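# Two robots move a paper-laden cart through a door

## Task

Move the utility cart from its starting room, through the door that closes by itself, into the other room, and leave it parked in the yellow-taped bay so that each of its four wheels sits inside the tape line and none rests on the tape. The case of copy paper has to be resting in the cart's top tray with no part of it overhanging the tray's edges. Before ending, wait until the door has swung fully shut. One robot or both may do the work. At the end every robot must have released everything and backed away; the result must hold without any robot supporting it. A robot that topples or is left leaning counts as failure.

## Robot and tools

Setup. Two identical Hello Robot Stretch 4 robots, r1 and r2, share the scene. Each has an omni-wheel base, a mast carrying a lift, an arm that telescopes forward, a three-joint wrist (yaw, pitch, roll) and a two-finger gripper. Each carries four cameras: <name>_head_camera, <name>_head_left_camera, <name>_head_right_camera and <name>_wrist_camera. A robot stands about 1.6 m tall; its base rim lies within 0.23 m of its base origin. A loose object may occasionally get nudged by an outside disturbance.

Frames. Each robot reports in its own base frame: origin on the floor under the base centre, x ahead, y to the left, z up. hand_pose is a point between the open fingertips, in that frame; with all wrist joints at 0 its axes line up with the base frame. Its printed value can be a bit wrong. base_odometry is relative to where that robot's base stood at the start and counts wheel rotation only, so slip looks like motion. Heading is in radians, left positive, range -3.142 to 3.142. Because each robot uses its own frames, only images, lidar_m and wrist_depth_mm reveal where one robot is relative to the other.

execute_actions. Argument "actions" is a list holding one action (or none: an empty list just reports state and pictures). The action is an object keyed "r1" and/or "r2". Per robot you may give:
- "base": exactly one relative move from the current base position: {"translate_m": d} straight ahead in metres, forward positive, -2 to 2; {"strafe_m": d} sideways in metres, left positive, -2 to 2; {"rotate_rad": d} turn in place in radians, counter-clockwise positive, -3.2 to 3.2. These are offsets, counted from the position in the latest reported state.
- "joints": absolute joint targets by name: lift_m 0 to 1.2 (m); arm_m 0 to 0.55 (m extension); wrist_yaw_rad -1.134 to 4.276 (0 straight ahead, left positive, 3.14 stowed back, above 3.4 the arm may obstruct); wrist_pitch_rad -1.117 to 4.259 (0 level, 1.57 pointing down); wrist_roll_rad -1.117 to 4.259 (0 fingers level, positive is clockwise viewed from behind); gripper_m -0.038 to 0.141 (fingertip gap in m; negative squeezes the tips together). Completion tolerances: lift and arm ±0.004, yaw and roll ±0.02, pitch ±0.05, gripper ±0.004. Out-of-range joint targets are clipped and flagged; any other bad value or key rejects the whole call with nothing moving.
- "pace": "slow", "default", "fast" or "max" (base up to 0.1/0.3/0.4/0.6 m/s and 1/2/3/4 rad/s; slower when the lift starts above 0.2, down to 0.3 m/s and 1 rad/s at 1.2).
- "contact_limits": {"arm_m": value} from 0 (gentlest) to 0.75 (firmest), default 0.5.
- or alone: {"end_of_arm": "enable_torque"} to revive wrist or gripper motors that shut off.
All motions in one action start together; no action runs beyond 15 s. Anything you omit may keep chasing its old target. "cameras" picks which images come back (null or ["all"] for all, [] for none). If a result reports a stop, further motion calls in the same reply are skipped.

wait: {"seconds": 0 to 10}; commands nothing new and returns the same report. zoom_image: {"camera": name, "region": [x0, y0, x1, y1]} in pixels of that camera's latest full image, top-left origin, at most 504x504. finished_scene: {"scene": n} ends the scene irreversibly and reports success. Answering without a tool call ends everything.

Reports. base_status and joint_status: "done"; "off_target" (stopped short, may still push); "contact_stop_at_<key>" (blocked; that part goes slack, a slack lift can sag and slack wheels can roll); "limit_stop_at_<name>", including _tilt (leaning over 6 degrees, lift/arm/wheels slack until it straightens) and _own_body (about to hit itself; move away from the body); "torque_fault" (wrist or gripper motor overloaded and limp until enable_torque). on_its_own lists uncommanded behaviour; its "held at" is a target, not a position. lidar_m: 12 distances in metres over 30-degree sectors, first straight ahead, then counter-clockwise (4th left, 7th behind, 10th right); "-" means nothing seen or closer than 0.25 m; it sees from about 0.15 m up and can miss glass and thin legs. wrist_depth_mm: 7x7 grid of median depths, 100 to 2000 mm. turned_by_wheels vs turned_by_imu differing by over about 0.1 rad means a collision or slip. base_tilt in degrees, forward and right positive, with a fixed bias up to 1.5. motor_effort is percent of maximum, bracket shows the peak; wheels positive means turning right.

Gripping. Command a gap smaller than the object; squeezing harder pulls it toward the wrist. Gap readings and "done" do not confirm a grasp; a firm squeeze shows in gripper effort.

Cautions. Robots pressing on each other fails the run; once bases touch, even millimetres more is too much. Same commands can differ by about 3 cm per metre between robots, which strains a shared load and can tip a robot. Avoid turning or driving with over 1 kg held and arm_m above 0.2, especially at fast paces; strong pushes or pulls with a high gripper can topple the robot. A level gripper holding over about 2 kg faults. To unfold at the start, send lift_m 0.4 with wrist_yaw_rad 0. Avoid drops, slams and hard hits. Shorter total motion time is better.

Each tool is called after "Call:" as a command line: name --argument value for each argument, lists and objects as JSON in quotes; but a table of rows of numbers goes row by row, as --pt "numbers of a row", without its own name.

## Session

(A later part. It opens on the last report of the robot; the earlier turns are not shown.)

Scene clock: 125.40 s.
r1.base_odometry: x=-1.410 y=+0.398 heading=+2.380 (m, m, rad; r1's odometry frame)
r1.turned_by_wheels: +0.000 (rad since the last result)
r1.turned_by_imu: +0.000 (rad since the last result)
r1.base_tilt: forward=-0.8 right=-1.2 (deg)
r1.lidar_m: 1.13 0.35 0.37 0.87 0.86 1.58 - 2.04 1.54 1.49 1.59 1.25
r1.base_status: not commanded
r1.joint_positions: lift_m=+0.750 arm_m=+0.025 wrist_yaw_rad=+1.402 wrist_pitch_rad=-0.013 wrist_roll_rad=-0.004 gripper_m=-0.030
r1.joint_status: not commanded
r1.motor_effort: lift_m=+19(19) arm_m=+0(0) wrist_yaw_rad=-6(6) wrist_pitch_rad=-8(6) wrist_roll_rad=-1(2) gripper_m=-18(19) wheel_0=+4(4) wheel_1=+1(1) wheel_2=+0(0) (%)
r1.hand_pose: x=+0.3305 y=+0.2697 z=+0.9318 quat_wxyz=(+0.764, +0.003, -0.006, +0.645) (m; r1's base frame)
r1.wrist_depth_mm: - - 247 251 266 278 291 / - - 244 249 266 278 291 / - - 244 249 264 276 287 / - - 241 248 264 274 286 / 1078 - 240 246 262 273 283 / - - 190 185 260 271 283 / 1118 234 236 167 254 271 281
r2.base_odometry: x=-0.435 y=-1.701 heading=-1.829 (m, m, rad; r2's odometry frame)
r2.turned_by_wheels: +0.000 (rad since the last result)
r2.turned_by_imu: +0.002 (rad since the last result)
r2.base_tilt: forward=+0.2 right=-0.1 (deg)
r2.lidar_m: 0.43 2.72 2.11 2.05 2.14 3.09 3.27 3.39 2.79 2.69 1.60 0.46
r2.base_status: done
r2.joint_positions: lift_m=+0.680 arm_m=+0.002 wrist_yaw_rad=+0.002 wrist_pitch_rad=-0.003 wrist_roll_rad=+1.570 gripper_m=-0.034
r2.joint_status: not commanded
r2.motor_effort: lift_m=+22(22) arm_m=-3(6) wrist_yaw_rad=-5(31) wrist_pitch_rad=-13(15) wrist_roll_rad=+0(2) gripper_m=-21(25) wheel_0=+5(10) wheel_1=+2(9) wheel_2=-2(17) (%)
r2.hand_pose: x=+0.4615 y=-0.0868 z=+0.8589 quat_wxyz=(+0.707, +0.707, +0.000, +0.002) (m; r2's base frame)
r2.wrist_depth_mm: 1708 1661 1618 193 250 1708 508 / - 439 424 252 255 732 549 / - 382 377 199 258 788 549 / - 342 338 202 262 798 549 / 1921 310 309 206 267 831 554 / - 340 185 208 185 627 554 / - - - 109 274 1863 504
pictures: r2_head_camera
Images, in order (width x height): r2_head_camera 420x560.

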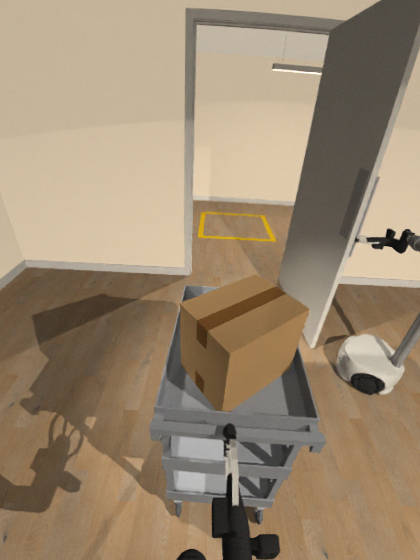

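Call:
execute_actions --actions '[{"r2":{"base":{"strafe_m":0.16},"pace":"slow"}}]' --cameras '[]'

Call:
execute_actions --actions '[{"r2":{"base":{"translate_m":0.4}}}]' --cameras '["r2_head_camera"]'

Scene clock: 130.40 s.
r1.base_odometry: x=-1.410 y=+0.398 heading=+2.380 (m, m, rad; r1's odometry frame)
r1.turned_by_wheels: +0.000 (rad since the last result)
r1.turned_by_imu: +0.000 (rad since the last result)
r1.base_tilt: forward=-0.8 right=-1.2 (deg)
r1.lidar_m: 1.14 0.38 0.38 0.96 0.91 1.72 - 2.05 1.51 1.48 1.60 1.26
r1.base_status: not commanded
r1.joint_positions: lift_m=+0.750 arm_m=+0.025 wrist_yaw_rad=+1.402 wrist_pitch_rad=-0.013 wrist_roll_rad=-0.004 gripper_m=-0.030
r1.joint_status: not commanded
r1.motor_effort: lift_m=+19(19) arm_m=+0(0) wrist_yaw_rad=-5(6) wrist_pitch_rad=-8(9) wrist_roll_rad=-3(3) gripper_m=-17(17) wheel_0=+4(4) wheel_1=+1(1) wheel_2=+0(0) (%)
r1.hand_pose: x=+0.3305 y=+0.2697 z=+0.9318 quat_wxyz=(+0.764, +0.003, -0.006, +0.645) (m; r1's base frame)
r1.wrist_depth_mm: - - 245 251 265 279 290 / - - 245 249 264 278 289 / - - 243 247 264 276 289 / - - 242 249 263 273 285 / 1042 - 240 248 262 273 285 / - - 190 185 260 272 282 / 1160 232 235 167 255 270 281
r2.base_odometry: x=-0.281 y=-1.741 heading=-1.829 (m, m, rad; r2's odometry frame)
r2.turned_by_wheels: -0.001 (rad since the last result)
r2.turned_by_imu: -0.003 (rad since the last result)
r2.base_tilt: forward=+0.1 right=-0.2 (deg)
r2.lidar_m: 0.46 2.60 1.96 1.90 2.01 2.79 3.26 3.41 2.95 2.85 1.69 0.43
r2.base_status: done
r2.joint_positions: lift_m=+0.680 arm_m=+0.002 wrist_yaw_rad=-0.005 wrist_pitch_rad=-0.003 wrist_roll_rad=+1.570 gripper_m=-0.034
r2.joint_status: not commanded
r2.on_its_own: wrist_yaw_rad is at rest, and its effort (+14) is outside its rest range (-13 to +13)
r2.motor_effort: lift_m=+22(22) arm_m=-3(3) wrist_yaw_rad=+14(31) wrist_pitch_rad=-15(19) wrist_roll_rad=+2(2) gripper_m=-24(22) wheel_0=-8(12) wheel_1=+0(5) wheel_2=+0(2) (%)
r2.hand_pose: x=+0.4609 y=-0.0887 z=+0.8587 quat_wxyz=(+0.707, +0.707, -0.003, -0.001) (m; r2's base frame)
r2.wrist_depth_mm: - 382 375 165 220 768 544 / - 357 353 173 230 778 554 / - 336 332 183 241 788 544 / - 315 314 193 253 788 554 / - 306 303 204 266 1708 554 / - - 185 211 185 1618 517 / - - - 109 303 1863 1205
pictures: none
No camera images: the call's "cameras" was empty. Leave "cameras" out to get every camera's image.

Scene clock: 133.23 s.
r1.base_odometry: x=-1.410 y=+0.398 heading=+2.380 (m, m, rad; r1's odometry frame)
r1.turned_by_wheels: +0.000 (rad since the last result)
r1.turned_by_imu: +0.000 (rad since the last result)
r1.base_tilt: forward=-0.8 right=-1.2 (deg)
r1.lidar_m: 1.16 0.36 0.36 0.81 0.99 4.72 - 2.08 1.53 1.49 1.59 1.26
r1.base_status: not commanded
r1.joint_positions: lift_m=+0.750 arm_m=+0.025 wrist_yaw_rad=+1.402 wrist_pitch_rad=-0.013 wrist_roll_rad=-0.004 gripper_m=-0.030
r1.joint_status: not commanded
r1.motor_effort: lift_m=+19(19) arm_m=+0(0) wrist_yaw_rad=-5(5) wrist_pitch_rad=-8(8) wrist_roll_rad=-1(4) gripper_m=-17(18) wheel_0=+4(4) wheel_1=+1(1) wheel_2=+0(0) (%)
r1.hand_pose: x=+0.3305 y=+0.2697 z=+0.9318 quat_wxyz=(+0.764, +0.003, -0.006, +0.645) (m; r1's base frame)
r1.wrist_depth_mm: - - 245 251 265 279 291 / - - 245 250 264 279 289 / - - 242 248 264 276 289 / 904 - 242 248 263 274 286 / 891 960 242 247 260 273 283 / - 778 190 185 259 270 283 / 1138 233 236 167 255 271 282
r2.base_odometry: x=-0.383 y=-2.128 heading=-1.829 (m, m, rad; r2's odometry frame)
r2.turned_by_wheels: +0.000 (rad since the last result)
r2.turned_by_imu: +0.002 (rad since the last result)
r2.base_tilt: forward=+0.0 right=-0.2 (deg)
r2.lidar_m: 0.45 2.31 1.94 1.88 1.99 2.81 3.69 3.85 2.95 2.86 1.44 0.44
r2.base_status: done
r2.joint_positions: lift_m=+0.680 arm_m=+0.002 wrist_yaw_rad=+0.003 wrist_pitch_rad=-0.004 wrist_roll_rad=+1.570 gripper_m=-0.034
r2.joint_status: not commanded
r2.motor_effort: lift_m=+21(22) arm_m=-3(3) wrist_yaw_rad=-8(21) wrist_pitch_rad=-12(17) wrist_roll_rad=+2(0) gripper_m=-25(25) wheel_0=+3(12) wheel_1=+2(7) wheel_2=+0(16) (%)
r2.hand_pose: x=+0.4615 y=-0.0867 z=+0.8590 quat_wxyz=(+0.707, +0.707, +0.000, +0.002) (m; r2's base frame)
r2.wrist_depth_mm: 1983 370 366 160 215 759 539 / 1921 349 349 169 225 768 549 / 1921 330 329 180 237 788 549 / 1983 314 314 191 252 820 544 / 1983 304 303 202 267 1756 559 / - - 185 211 185 1576 517 / - - - 109 306 1863 1255
pictures: r2_head_camera
Images, in order (width x height): r2_head_camera 420x560.

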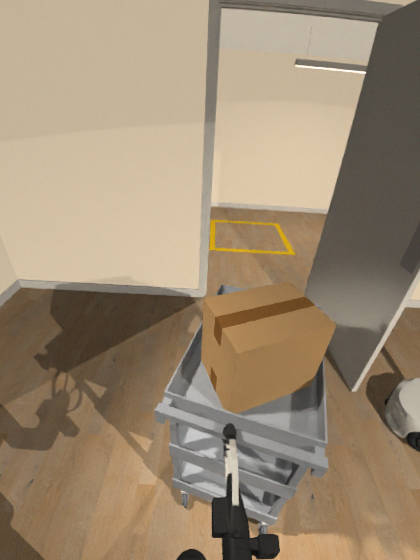

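Call:
execute_actions --actions '[{"r2":{"base":{"rotate_rad":-0.28},"joints":{"wrist_yaw_rad":0.15},"pace":"slow"}}]' --cameras '[]'

Call:
execute_actions --actions '[{"r2":{"base":{"translate_m":0.35}}}]' --cameras '["r2_head_camera"]'

Scene clock: 137.20 s.
r1.base_odometry: x=-1.410 y=+0.398 heading=+2.380 (m, m, rad; r1's odometry frame)
r1.turned_by_wheels: +0.000 (rad since the last result)
r1.turned_by_imu: +0.000 (rad since the last result)
r1.base_tilt: forward=-0.8 right=-1.2 (deg)
r1.lidar_m: 1.15 0.37 0.37 0.83 0.95 4.74 - 2.07 1.55 1.48 1.59 1.27
r1.base_status: not commanded
r1.joint_positions: lift_m=+0.750 arm_m=+0.025 wrist_yaw_rad=+1.402 wrist_pitch_rad=-0.013 wrist_roll_rad=-0.004 gripper_m=-0.030
r1.joint_status: not commanded
r1.motor_effort: lift_m=+19(19) arm_m=+0(0) wrist_yaw_rad=-6(6) wrist_pitch_rad=-9(8) wrist_roll_rad=+0(2) gripper_m=-15(17) wheel_0=+4(4) wheel_1=+1(1) wheel_2=+0(0) (%)
r1.hand_pose: x=+0.3305 y=+0.2697 z=+0.9318 quat_wxyz=(+0.764, +0.003, -0.006, +0.645) (m; r1's base frame)
r1.wrist_depth_mm: - - 246 252 268 279 291 / - - 243 249 265 277 287 / - - 242 248 263 274 287 / 866 960 243 247 263 276 287 / 831 931 240 247 262 271 283 / - 768 189 185 259 272 282 / 1160 233 236 167 255 271 281
r2.base_odometry: x=-0.383 y=-2.128 heading=-2.107 (m, m, rad; r2's odometry frame)
r2.turned_by_wheels: -0.279 (rad since the last result)
r2.turned_by_imu: -0.281 (rad since the last result)
r2.base_tilt: forward=+0.0 right=-0.2 (deg)
r2.lidar_m: 0.43 0.46 2.14 1.89 1.88 2.23 3.62 3.61 3.29 2.87 1.50 0.48
r2.base_status: done
r2.joint_positions: lift_m=+0.680 arm_m=+0.002 wrist_yaw_rad=+0.159 wrist_pitch_rad=-0.004 wrist_roll_rad=+1.570 gripper_m=-0.034
r2.joint_status: all done
r2.on_its_own: wrist_yaw_rad is at rest, and its effort (-25) is outside its rest range (-13 to +13)
r2.motor_effort: lift_m=+22(21) arm_m=-3(3) wrist_yaw_rad=-25(57) wrist_pitch_rad=-13(14) wrist_roll_rad=+0(1) gripper_m=-22(24) wheel_0=+7(14) wheel_1=+2(5) wheel_2=+8(11) (%)
r2.hand_pose: x=+0.4715 y=-0.0407 z=+0.8591 quat_wxyz=(+0.705, +0.705, +0.055, +0.057) (m; r2's base frame)
r2.wrist_depth_mm: 1537 1499 1499 248 249 1537 504 / - 442 424 196 252 778 549 / - 382 375 199 257 798 549 / 1983 343 340 203 262 798 554 / - 310 309 205 266 831 559 / 1983 336 185 209 185 640 559 / 1983 1983 1921 109 276 1863 508
pictures: none
No camera images: the call's "cameras" was empty. Leave "cameras" out to get every camera's image.

Scene clock: 139.87 s.
r1.base_odometry: x=-1.410 y=+0.398 heading=+2.380 (m, m, rad; r1's odometry frame)
r1.turned_by_wheels: +0.000 (rad since the last result)
r1.turned_by_imu: +0.000 (rad since the last result)
r1.base_tilt: forward=-0.9 right=-1.3 (deg)
r1.lidar_m: 1.12 0.35 0.33 0.84 1.14 4.75 - 2.05 1.51 1.48 1.58 1.27
r1.base_status: not commanded
r1.joint_positions: lift_m=+0.750 arm_m=+0.025 wrist_yaw_rad=+1.402 wrist_pitch_rad=-0.013 wrist_roll_rad=-0.004 gripper_m=-0.030
r1.joint_status: not commanded
r1.motor_effort: lift_m=+19(19) arm_m=+0(0) wrist_yaw_rad=-5(5) wrist_pitch_rad=-8(6) wrist_roll_rad=-3(2) gripper_m=-19(18) wheel_0=+4(4) wheel_1=+1(1) wheel_2=-1(0) (%)
r1.hand_pose: x=+0.3305 y=+0.2697 z=+0.9318 quat_wxyz=(+0.764, +0.003, -0.006, +0.645) (m; r1's base frame)
r1.wrist_depth_mm: - - 245 251 267 279 289 / - - 244 249 266 278 287 / - - 244 250 265 276 286 / - 960 241 247 262 273 289 / 991 866 240 248 260 273 285 / - 1205 189 186 259 271 281 / - 234 236 167 255 271 282
r2.base_odometry: x=-0.562 y=-2.429 heading=-2.107 (m, m, rad; r2's odometry frame)
r2.turned_by_wheels: +0.000 (rad since the last result)
r2.turned_by_imu: -0.002 (rad since the last result)
r2.base_tilt: forward=+0.0 right=-0.3 (deg)
r2.lidar_m: 0.41 0.41 2.20 1.97 1.97 2.33 3.97 3.97 3.19 2.79 1.21 0.48
r2.base_status: done
r2.joint_positions: lift_m=+0.680 arm_m=+0.002 wrist_yaw_rad=+0.153 wrist_pitch_rad=-0.004 wrist_roll_rad=+1.570 gripper_m=-0.034
r2.joint_status: not commanded
r2.motor_effort: lift_m=+21(22) arm_m=-3(3) wrist_yaw_rad=-6(25) wrist_pitch_rad=-12(12) wrist_roll_rad=+2(1) gripper_m=-23(24) wheel_0=+3(12) wheel_1=+3(7) wheel_2=-1(17) (%)
r2.hand_pose: x=+0.4713 y=-0.0425 z=+0.8592 quat_wxyz=(+0.705, +0.705, +0.052, +0.056) (m; r2's base frame)
r2.wrist_depth_mm: 1308 1366 1397 277 278 1397 1160 / 1661 1756 1618 272 274 1618 535 / - 449 430 212 273 798 549 / - 370 368 209 270 831 554 / 1661 322 320 208 267 820 559 / 1661 300 185 205 185 723 580 / 1661 399 392 109 262 1618 539
pictures: r2_head_camera
Images, in order (width x height): r2_head_camera 420x560.

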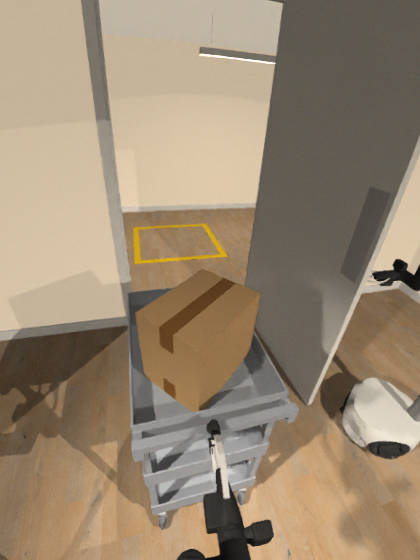

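Call:
execute_actions --actions '[{"r2":{"joints":{"gripper_m":0.08}}}]' --cameras '[]'

Call:
execute_actions --actions '[{"r2":{"base":{"rotate_rad":0.27},"joints":{"wrist_yaw_rad":0.05},"pace":"slow"}}]' --cameras '[]'

Call:
execute_actions --actions '[{"r2":{"base":{"translate_m":-0.025},"joints":{"gripper_m":-0.03}}}]' --cameras '["r2_wrist_camera"]'

Call:
execute_actions --actions '[{"r2":{"base":{"translate_m":0.25},"pace":"slow"}}]' --cameras '["r2_head_camera"]'

Scene clock: 146.77 s.
r1.base_odometry: x=-1.410 y=+0.398 heading=+2.380 (m, m, rad; r1's odometry frame)
r1.turned_by_wheels: +0.000 (rad since the last result)
r1.turned_by_imu: +0.000 (rad since the last result)
r1.base_tilt: forward=-0.8 right=-1.2 (deg)
r1.lidar_m: 1.14 0.37 0.36 0.84 1.13 4.75 - 2.05 1.55 1.47 1.59 1.25
r1.base_status: not commanded
r1.joint_positions: lift_m=+0.750 arm_m=+0.025 wrist_yaw_rad=+1.402 wrist_pitch_rad=-0.013 wrist_roll_rad=-0.004 gripper_m=-0.030
r1.joint_status: not commanded
r1.motor_effort: lift_m=+19(19) arm_m=+0(0) wrist_yaw_rad=-6(6) wrist_pitch_rad=-7(7) wrist_roll_rad=-1(1) gripper_m=-19(19) wheel_0=+4(4) wheel_1=+1(1) wheel_2=+0(1) (%)
r1.hand_pose: x=+0.3305 y=+0.2697 z=+0.9318 quat_wxyz=(+0.764, +0.003, -0.006, +0.645) (m; r1's base frame)
r1.wrist_depth_mm: - - 245 252 266 278 290 / - - 243 249 264 276 289 / - - 243 248 264 276 286 / - 1008 242 246 263 273 285 / 991 878 242 246 262 272 286 / - - 190 185 259 272 282 / - 233 236 167 256 271 282
r2.base_odometry: x=-0.562 y=-2.429 heading=-2.107 (m, m, rad; r2's odometry frame)
r2.turned_by_wheels: +0.000 (rad since the last result)
r2.turned_by_imu: -0.002 (rad since the last result)
r2.base_tilt: forward=+0.1 right=-0.1 (deg)
r2.lidar_m: 0.41 0.42 2.18 1.98 1.98 2.35 3.98 3.95 3.19 2.79 1.20 0.50
r2.base_status: not commanded
r2.joint_positions: lift_m=+0.680 arm_m=+0.002 wrist_yaw_rad=+0.150 wrist_pitch_rad=-0.006 wrist_roll_rad=+1.570 gripper_m=+0.080
r2.joint_status: all done
r2.motor_effort: lift_m=+22(22) arm_m=-3(3) wrist_yaw_rad=+1(7) wrist_pitch_rad=-8(11) wrist_roll_rad=+1(2) gripper_m=+2(19) wheel_0=+4(4) wheel_1=+3(3) wheel_2=-1(1) (%)
r2.hand_pose: x=+0.4712 y=-0.0433 z=+0.8595 quat_wxyz=(+0.705, +0.705, +0.051, +0.055) (m; r2's base frame)
r2.wrist_depth_mm: 1308 1336 1397 287 291 1397 1182 / 1661 1708 1618 283 287 1661 535 / - 488 439 224 283 788 554 / - 384 377 221 281 809 554 / 1708 330 330 277 278 831 559 / 1661 325 200 216 273 732 580 / 1661 1042 404 109 271 1537 544
pictures: none
No camera images: the call's "cameras" was empty. Leave "cameras" out to get every camera's image.

Scene clock: 148.10 s.
r1.base_odometry: x=-1.410 y=+0.398 heading=+2.380 (m, m, rad; r1's odometry frame)
r1.turned_by_wheels: +0.000 (rad since the last result)
r1.turned_by_imu: +0.000 (rad since the last result)
r1.base_tilt: forward=-0.9 right=-1.2 (deg)
r1.lidar_m: 1.14 0.37 0.38 0.85 1.15 4.73 - 2.07 1.55 1.48 1.61 1.25
r1.base_status: not commanded
r1.joint_positions: lift_m=+0.750 arm_m=+0.025 wrist_yaw_rad=+1.402 wrist_pitch_rad=-0.013 wrist_roll_rad=-0.004 gripper_m=-0.030
r1.joint_status: not commanded
r1.motor_effort: lift_m=+19(19) arm_m=+0(0) wrist_yaw_rad=-6(6) wrist_pitch_rad=-7(7) wrist_roll_rad=-1(1) gripper_m=-17(19) wheel_0=+4(4) wheel_1=+1(1) wheel_2=+0(0) (%)
r1.hand_pose: x=+0.3305 y=+0.2697 z=+0.9318 quat_wxyz=(+0.764, +0.003, -0.006, +0.645) (m; r1's base frame)
r1.wrist_depth_mm: - - 246 251 265 278 289 / - - 244 250 266 279 289 / - - 243 248 263 277 287 / - 1025 242 247 260 274 285 / 1042 891 242 247 262 273 283 / - - 190 185 260 272 283 / - 234 236 167 254 271 282
r2.base_odometry: x=-0.562 y=-2.429 heading=-1.838 (m, m, rad; r2's odometry frame)
r2.turned_by_wheels: +0.269 (rad since the last result)
r2.turned_by_imu: +0.271 (rad since the last result)
r2.base_tilt: forward=+0.0 right=-0.2 (deg)
r2.lidar_m: 0.43 1.94 2.05 1.97 2.09 2.87 4.08 3.84 2.86 2.79 1.21 0.45
r2.base_status: done
r2.joint_positions: lift_m=+0.680 arm_m=+0.002 wrist_yaw_rad=+0.050 wrist_pitch_rad=-0.006 wrist_roll_rad=+1.570 gripper_m=+0.080
r2.joint_status: all done
r2.motor_effort: lift_m=+22(21) arm_m=-3(3) wrist_yaw_rad=+1(2) wrist_pitch_rad=-8(7) wrist_roll_rad=+1(1) gripper_m=-2(1) wheel_0=-3(4) wheel_1=-3(5) wheel_2=-3(6) (%)
r2.hand_pose: x=+0.4653 y=-0.0728 z=+0.8595 quat_wxyz=(+0.707, +0.707, +0.016, +0.020) (m; r2's base frame)
r2.wrist_depth_mm: - 379 370 184 240 750 544 / - 332 325 186 244 788 549 / 304 293 289 189 247 798 554 / 1661 312 315 191 251 820 559 / 1708 404 382 195 253 854 559 / 1756 1661 201 197 256 1661 1255 / 1756 1756 1808 109 260 270 273
pictures: none
No camera images: the call's "cameras" was empty. Leave "cameras" out to get every camera's image.

Scene clock: 149.90 s.
r1.base_odometry: x=-1.410 y=+0.398 heading=+2.380 (m, m, rad; r1's odometry frame)
r1.turned_by_wheels: +0.000 (rad since the last result)
r1.turned_by_imu: +0.000 (rad since the last result)
r1.base_tilt: forward=-0.8 right=-1.2 (deg)
r1.lidar_m: 1.15 0.37 0.37 0.82 1.15 4.73 - 2.08 1.55 1.48 1.58 1.26
r1.base_status: not commanded
r1.joint_positions: lift_m=+0.750 arm_m=+0.025 wrist_yaw_rad=+1.402 wrist_pitch_rad=-0.013 wrist_roll_rad=-0.004 gripper_m=-0.030
r1.joint_status: not commanded
r1.motor_effort: lift_m=+19(19) arm_m=+0(0) wrist_yaw_rad=-6(6) wrist_pitch_rad=-7(7) wrist_roll_rad=-1(1) gripper_m=-17(19) wheel_0=+4(4) wheel_1=+1(1) wheel_2=+0(1) (%)
r1.hand_pose: x=+0.3305 y=+0.2697 z=+0.9318 quat_wxyz=(+0.764, +0.003, -0.006, +0.645) (m; r1's base frame)
r1.wrist_depth_mm: - - 245 250 266 279 290 / - - 244 248 266 277 289 / - - 244 249 264 276 286 / - 991 243 248 262 273 286 / 1060 866 241 246 260 272 286 / - 1160 189 185 260 272 281 / - 233 235 167 254 271 281
r2.base_odometry: x=-0.555 y=-2.405 heading=-1.838 (m, m, rad; r2's odometry frame)
r2.turned_by_wheels: +0.000 (rad since the last result)
r2.turned_by_imu: -0.001 (rad since the last result)
r2.base_tilt: forward=+0.2 right=-0.2 (deg)
r2.lidar_m: 0.45 1.96 2.04 1.97 2.08 2.88 4.04 3.83 2.89 2.78 1.21 0.46
r2.base_status: done
r2.joint_positions: lift_m=+0.680 arm_m=+0.002 wrist_yaw_rad=+0.054 wrist_pitch_rad=-0.002 wrist_roll_rad=+1.570 gripper_m=-0.029
r2.joint_status: all done
r2.motor_effort: lift_m=+22(22) arm_m=-3(3) wrist_yaw_rad=-10(10) wrist_pitch_rad=-18(16) wrist_roll_rad=+1(1) gripper_m=-25(24) wheel_0=-1(5) wheel_1=-1(7) wheel_2=+2(11) (%)
r2.hand_pose: x=+0.4656 y=-0.0717 z=+0.8586 quat_wxyz=(+0.707, +0.707, +0.018, +0.020) (m; r2's base frame)
r2.wrist_depth_mm: - 399 384 196 252 707 539 / - 345 340 255 256 788 544 / 324 304 301 202 262 788 544 / 1661 327 332 205 264 798 549 / 1708 449 427 207 268 854 549 / 1708 1708 186 211 184 1576 1229 / 1756 1708 1808 109 277 283 285
pictures: r2_wrist_camera
camera_calibration (this result's frames):
r2_wrist_camera: T_world_to_cam=[[0.00290654, 0.019499, -0.999806, 0.8578], [-0.102254, 0.994575, 0.0190998, 0.149252], [0.994754, 0.102179, 0.00488464, -0.228142], [0, 0, 0, 1]] pos_world=[0.239713, -0.141857, 0.855897]
Images, in order (width x height): r2_wrist_camera 616x392.

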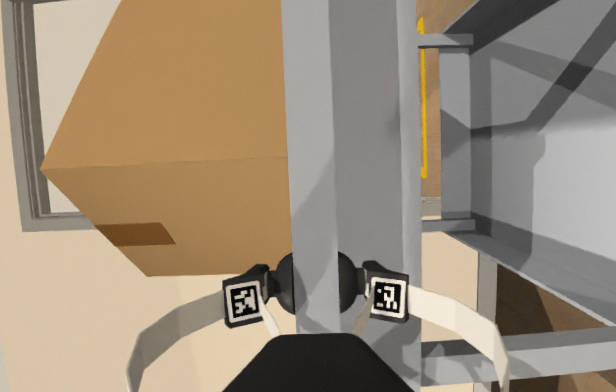

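Scene clock: 153.70 s.
r1.base_odometry: x=-1.410 y=+0.398 heading=+2.380 (m, m, rad; r1's odometry frame)
r1.turned_by_wheels: +0.000 (rad since the last result)
r1.turned_by_imu: +0.000 (rad since the last result)
r1.base_tilt: forward=-0.8 right=-1.3 (deg)
r1.lidar_m: 1.19 0.38 0.35 0.84 1.15 4.70 - 2.09 1.53 1.48 1.61 1.26
r1.base_status: not commanded
r1.joint_positions: lift_m=+0.750 arm_m=+0.025 wrist_yaw_rad=+1.402 wrist_pitch_rad=-0.013 wrist_roll_rad=-0.004 gripper_m=-0.030
r1.joint_status: not commanded
r1.motor_effort: lift_m=+19(19) arm_m=+0(0) wrist_yaw_rad=-5(5) wrist_pitch_rad=-7(7) wrist_roll_rad=-1(2) gripper_m=-19(17) wheel_0=+4(4) wheel_1=+1(1) wheel_2=+0(1) (%)
r1.hand_pose: x=+0.3305 y=+0.2697 z=+0.9318 quat_wxyz=(+0.764, +0.003, -0.006, +0.645) (m; r1's base frame)
r1.wrist_depth_mm: 1182 - 244 251 268 279 291 / - - 243 249 265 278 287 / - - 242 249 264 276 286 / - - 242 248 263 274 286 / - 1138 241 247 262 274 282 / - - 190 186 259 272 281 / - 232 236 168 255 271 282
r2.base_odometry: x=-0.621 y=-2.646 heading=-1.838 (m, m, rad; r2's odometry frame)
r2.turned_by_wheels: +0.000 (rad since the last result)
r2.turned_by_imu: -0.002 (rad since the last result)
r2.base_tilt: forward=+0.0 right=-0.2 (deg)
r2.lidar_m: 0.43 1.73 2.01 1.96 2.05 2.88 - 3.87 2.90 1.13 1.12 0.47
r2.base_status: done
r2.joint_positions: lift_m=+0.680 arm_m=+0.002 wrist_yaw_rad=+0.046 wrist_pitch_rad=-0.004 wrist_roll_rad=+1.570 gripper_m=-0.029
r2.joint_status: not commanded
r2.motor_effort: lift_m=+21(22) arm_m=-3(3) wrist_yaw_rad=+12(17) wrist_pitch_rad=-14(18) wrist_roll_rad=-1(1) gripper_m=-20(21) wheel_0=+2(9) wheel_1=+3(4) wheel_2=-6(11) (%)
r2.hand_pose: x=+0.4650 y=-0.0741 z=+0.8590 quat_wxyz=(+0.707, +0.707, +0.015, +0.018) (m; r2's base frame)
r2.wrist_depth_mm: - 418 404 257 258 715 544 / - 355 349 259 262 778 559 / - 310 307 204 262 788 549 / - 324 327 206 265 788 544 / 1464 433 407 207 266 820 549 / 1464 1464 186 209 184 1430 1160 / 1499 1464 1430 108 273 281 279
pictures: r2_head_camera
Images, in order (width x height): r2_head_camera 420x560.

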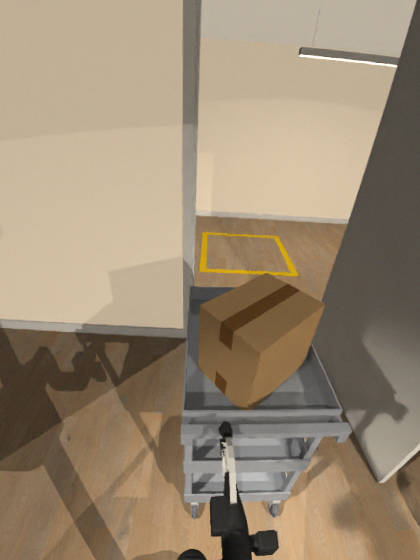

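Call:
execute_actions --actions '[{"r2":{"base":{"strafe_m":0.25},"pace":"slow"}}]' --cameras '["r2_head_camera"]'

Call:
execute_actions --actions '[{"r2":{"base":{"translate_m":0.25}}}]' --cameras '["r2_head_camera","r2_head_right_camera"]'

Scene clock: 161.00 s.
r1.base_odometry: x=-1.410 y=+0.398 heading=+2.380 (m, m, rad; r1's odometry frame)
r1.turned_by_wheels: +0.000 (rad since the last result)
r1.turned_by_imu: +0.000 (rad since the last result)
r1.base_tilt: forward=-0.8 right=-1.3 (deg)
r1.lidar_m: 1.10 0.37 0.35 1.04 1.38 4.75 - 2.07 1.54 1.48 1.58 1.26
r1.base_status: not commanded
r1.joint_positions: lift_m=+0.750 arm_m=+0.025 wrist_yaw_rad=+1.402 wrist_pitch_rad=-0.013 wrist_roll_rad=-0.004 gripper_m=-0.030
r1.joint_status: not commanded
r1.motor_effort: lift_m=+19(19) arm_m=+0(0) wrist_yaw_rad=-6(5) wrist_pitch_rad=-7(8) wrist_roll_rad=+0(2) gripper_m=-16(20) wheel_0=+4(4) wheel_1=+1(1) wheel_2=+0(0) (%)
r1.hand_pose: x=+0.3305 y=+0.2697 z=+0.9318 quat_wxyz=(+0.764, +0.003, -0.006, +0.645) (m; r1's base frame)
r1.wrist_depth_mm: - - 245 250 266 279 290 / - - 243 249 264 277 290 / - - 244 249 264 274 289 / 1366 - 243 247 262 276 283 / - - 241 248 262 274 285 / - - 190 185 262 272 283 / - 233 236 167 255 272 281
r2.base_odometry: x=-0.380 y=-2.712 heading=-1.838 (m, m, rad; r2's odometry frame)
r2.turned_by_wheels: -0.001 (rad since the last result)
r2.turned_by_imu: -0.004 (rad since the last result)
r2.base_tilt: forward=+0.1 right=+0.0 (deg)
r2.lidar_m: 0.49 1.71 1.78 1.72 1.80 2.49 - 4.20 3.13 1.37 0.48 0.42
r2.base_status: done
r2.joint_positions: lift_m=+0.680 arm_m=+0.002 wrist_yaw_rad=+0.044 wrist_pitch_rad=-0.003 wrist_roll_rad=+1.570 gripper_m=-0.029
r2.joint_status: not commanded
r2.on_its_own: wrist_yaw_rad is at rest, and its effort (+18) is outside its rest range (-13 to +13)
r2.motor_effort: lift_m=+21(21) arm_m=-3(3) wrist_yaw_rad=+18(28) wrist_pitch_rad=-16(18) wrist_roll_rad=+2(1) gripper_m=-23(23) wheel_0=-7(14) wheel_1=+0(6) wheel_2=+0(4) (%)
r2.hand_pose: x=+0.4649 y=-0.0747 z=+0.8588 quat_wxyz=(+0.707, +0.707, +0.014, +0.017) (m; r2's base frame)
r2.wrist_depth_mm: 287 286 283 157 211 759 539 / 276 274 271 167 224 778 554 / 267 272 281 179 236 788 549 / 1430 415 424 191 253 1430 521 / 1430 1464 1430 205 268 1430 1255 / 1464 1464 186 214 185 309 319 / 1499 1499 1464 109 1499 1464 1229
pictures: r2_head_camera
Images, in order (width x height): r2_head_camera 420x560.

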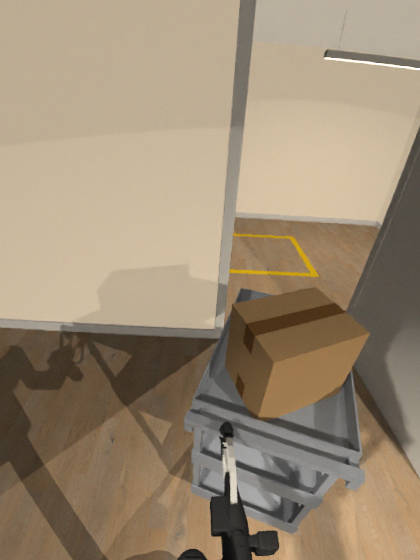

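Scene clock: 163.30 s.
r1.base_odometry: x=-1.410 y=+0.398 heading=+2.380 (m, m, rad; r1's odometry frame)
r1.turned_by_wheels: +0.000 (rad since the last result)
r1.turned_by_imu: +0.000 (rad since the last result)
r1.base_tilt: forward=-0.9 right=-1.2 (deg)
r1.lidar_m: 1.15 0.37 0.37 1.14 3.42 4.75 - 2.09 1.52 1.49 1.57 1.24
r1.base_status: not commanded
r1.joint_positions: lift_m=+0.750 arm_m=+0.025 wrist_yaw_rad=+1.402 wrist_pitch_rad=-0.013 wrist_roll_rad=-0.004 gripper_m=-0.030
r1.joint_status: not commanded
r1.motor_effort: lift_m=+19(19) arm_m=+0(0) wrist_yaw_rad=-5(5) wrist_pitch_rad=-8(7) wrist_roll_rad=-2(2) gripper_m=-16(19) wheel_0=+4(4) wheel_1=+1(1) wheel_2=-1(0) (%)
r1.hand_pose: x=+0.3305 y=+0.2697 z=+0.9318 quat_wxyz=(+0.764, +0.003, -0.006, +0.645) (m; r1's base frame)
r1.wrist_depth_mm: - - 244 251 267 278 290 / - - 242 249 265 277 289 / - - 244 248 264 276 287 / - 1336 241 247 263 276 285 / - - 240 248 262 273 285 / - - 189 185 259 271 282 / - 233 237 167 254 272 281
r2.base_odometry: x=-0.446 y=-2.953 heading=-1.838 (m, m, rad; r2's odometry frame)
r2.turned_by_wheels: +0.000 (rad since the last result)
r2.turned_by_imu: +0.001 (rad since the last result)
r2.base_tilt: forward=+0.1 right=-0.2 (deg)
r2.lidar_m: 0.46 1.47 1.75 1.71 1.79 2.53 - 4.23 3.16 1.34 0.40 0.39
r2.base_status: done
r2.joint_positions: lift_m=+0.680 arm_m=+0.002 wrist_yaw_rad=+0.052 wrist_pitch_rad=-0.004 wrist_roll_rad=+1.570 gripper_m=-0.029
r2.joint_status: not commanded
r2.motor_effort: lift_m=+21(22) arm_m=-3(3) wrist_yaw_rad=-4(21) wrist_pitch_rad=-14(15) wrist_roll_rad=+1(1) gripper_m=-18(23) wheel_0=+4(12) wheel_1=+1(7) wheel_2=-2(15) (%)
r2.hand_pose: x=+0.4655 y=-0.0724 z=+0.8591 quat_wxyz=(+0.707, +0.707, +0.017, +0.020) (m; r2's base frame)
r2.wrist_depth_mm: 233 233 232 117 176 661 539 / 233 233 233 130 193 676 554 / 301 315 343 147 214 1138 517 / 1182 1182 1182 170 242 1160 1182 / 1205 1182 1182 196 276 1182 1160 / 1229 1205 185 216 185 319 1182 / 1255 1229 1229 109 1229 1255 1205
pictures: r2_head_camera, r2_head_right_camera
Images, in order (width x height): r2_head_camera 420x560, r2_head_right_camera 420x672.

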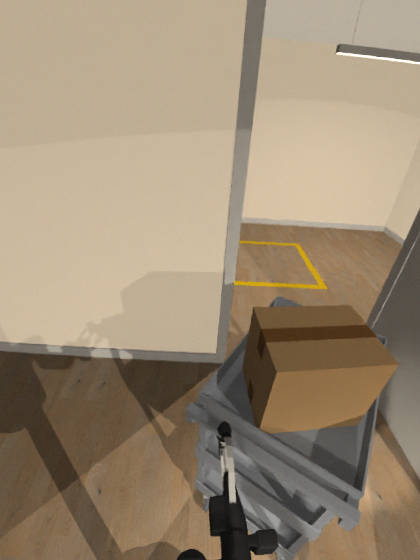

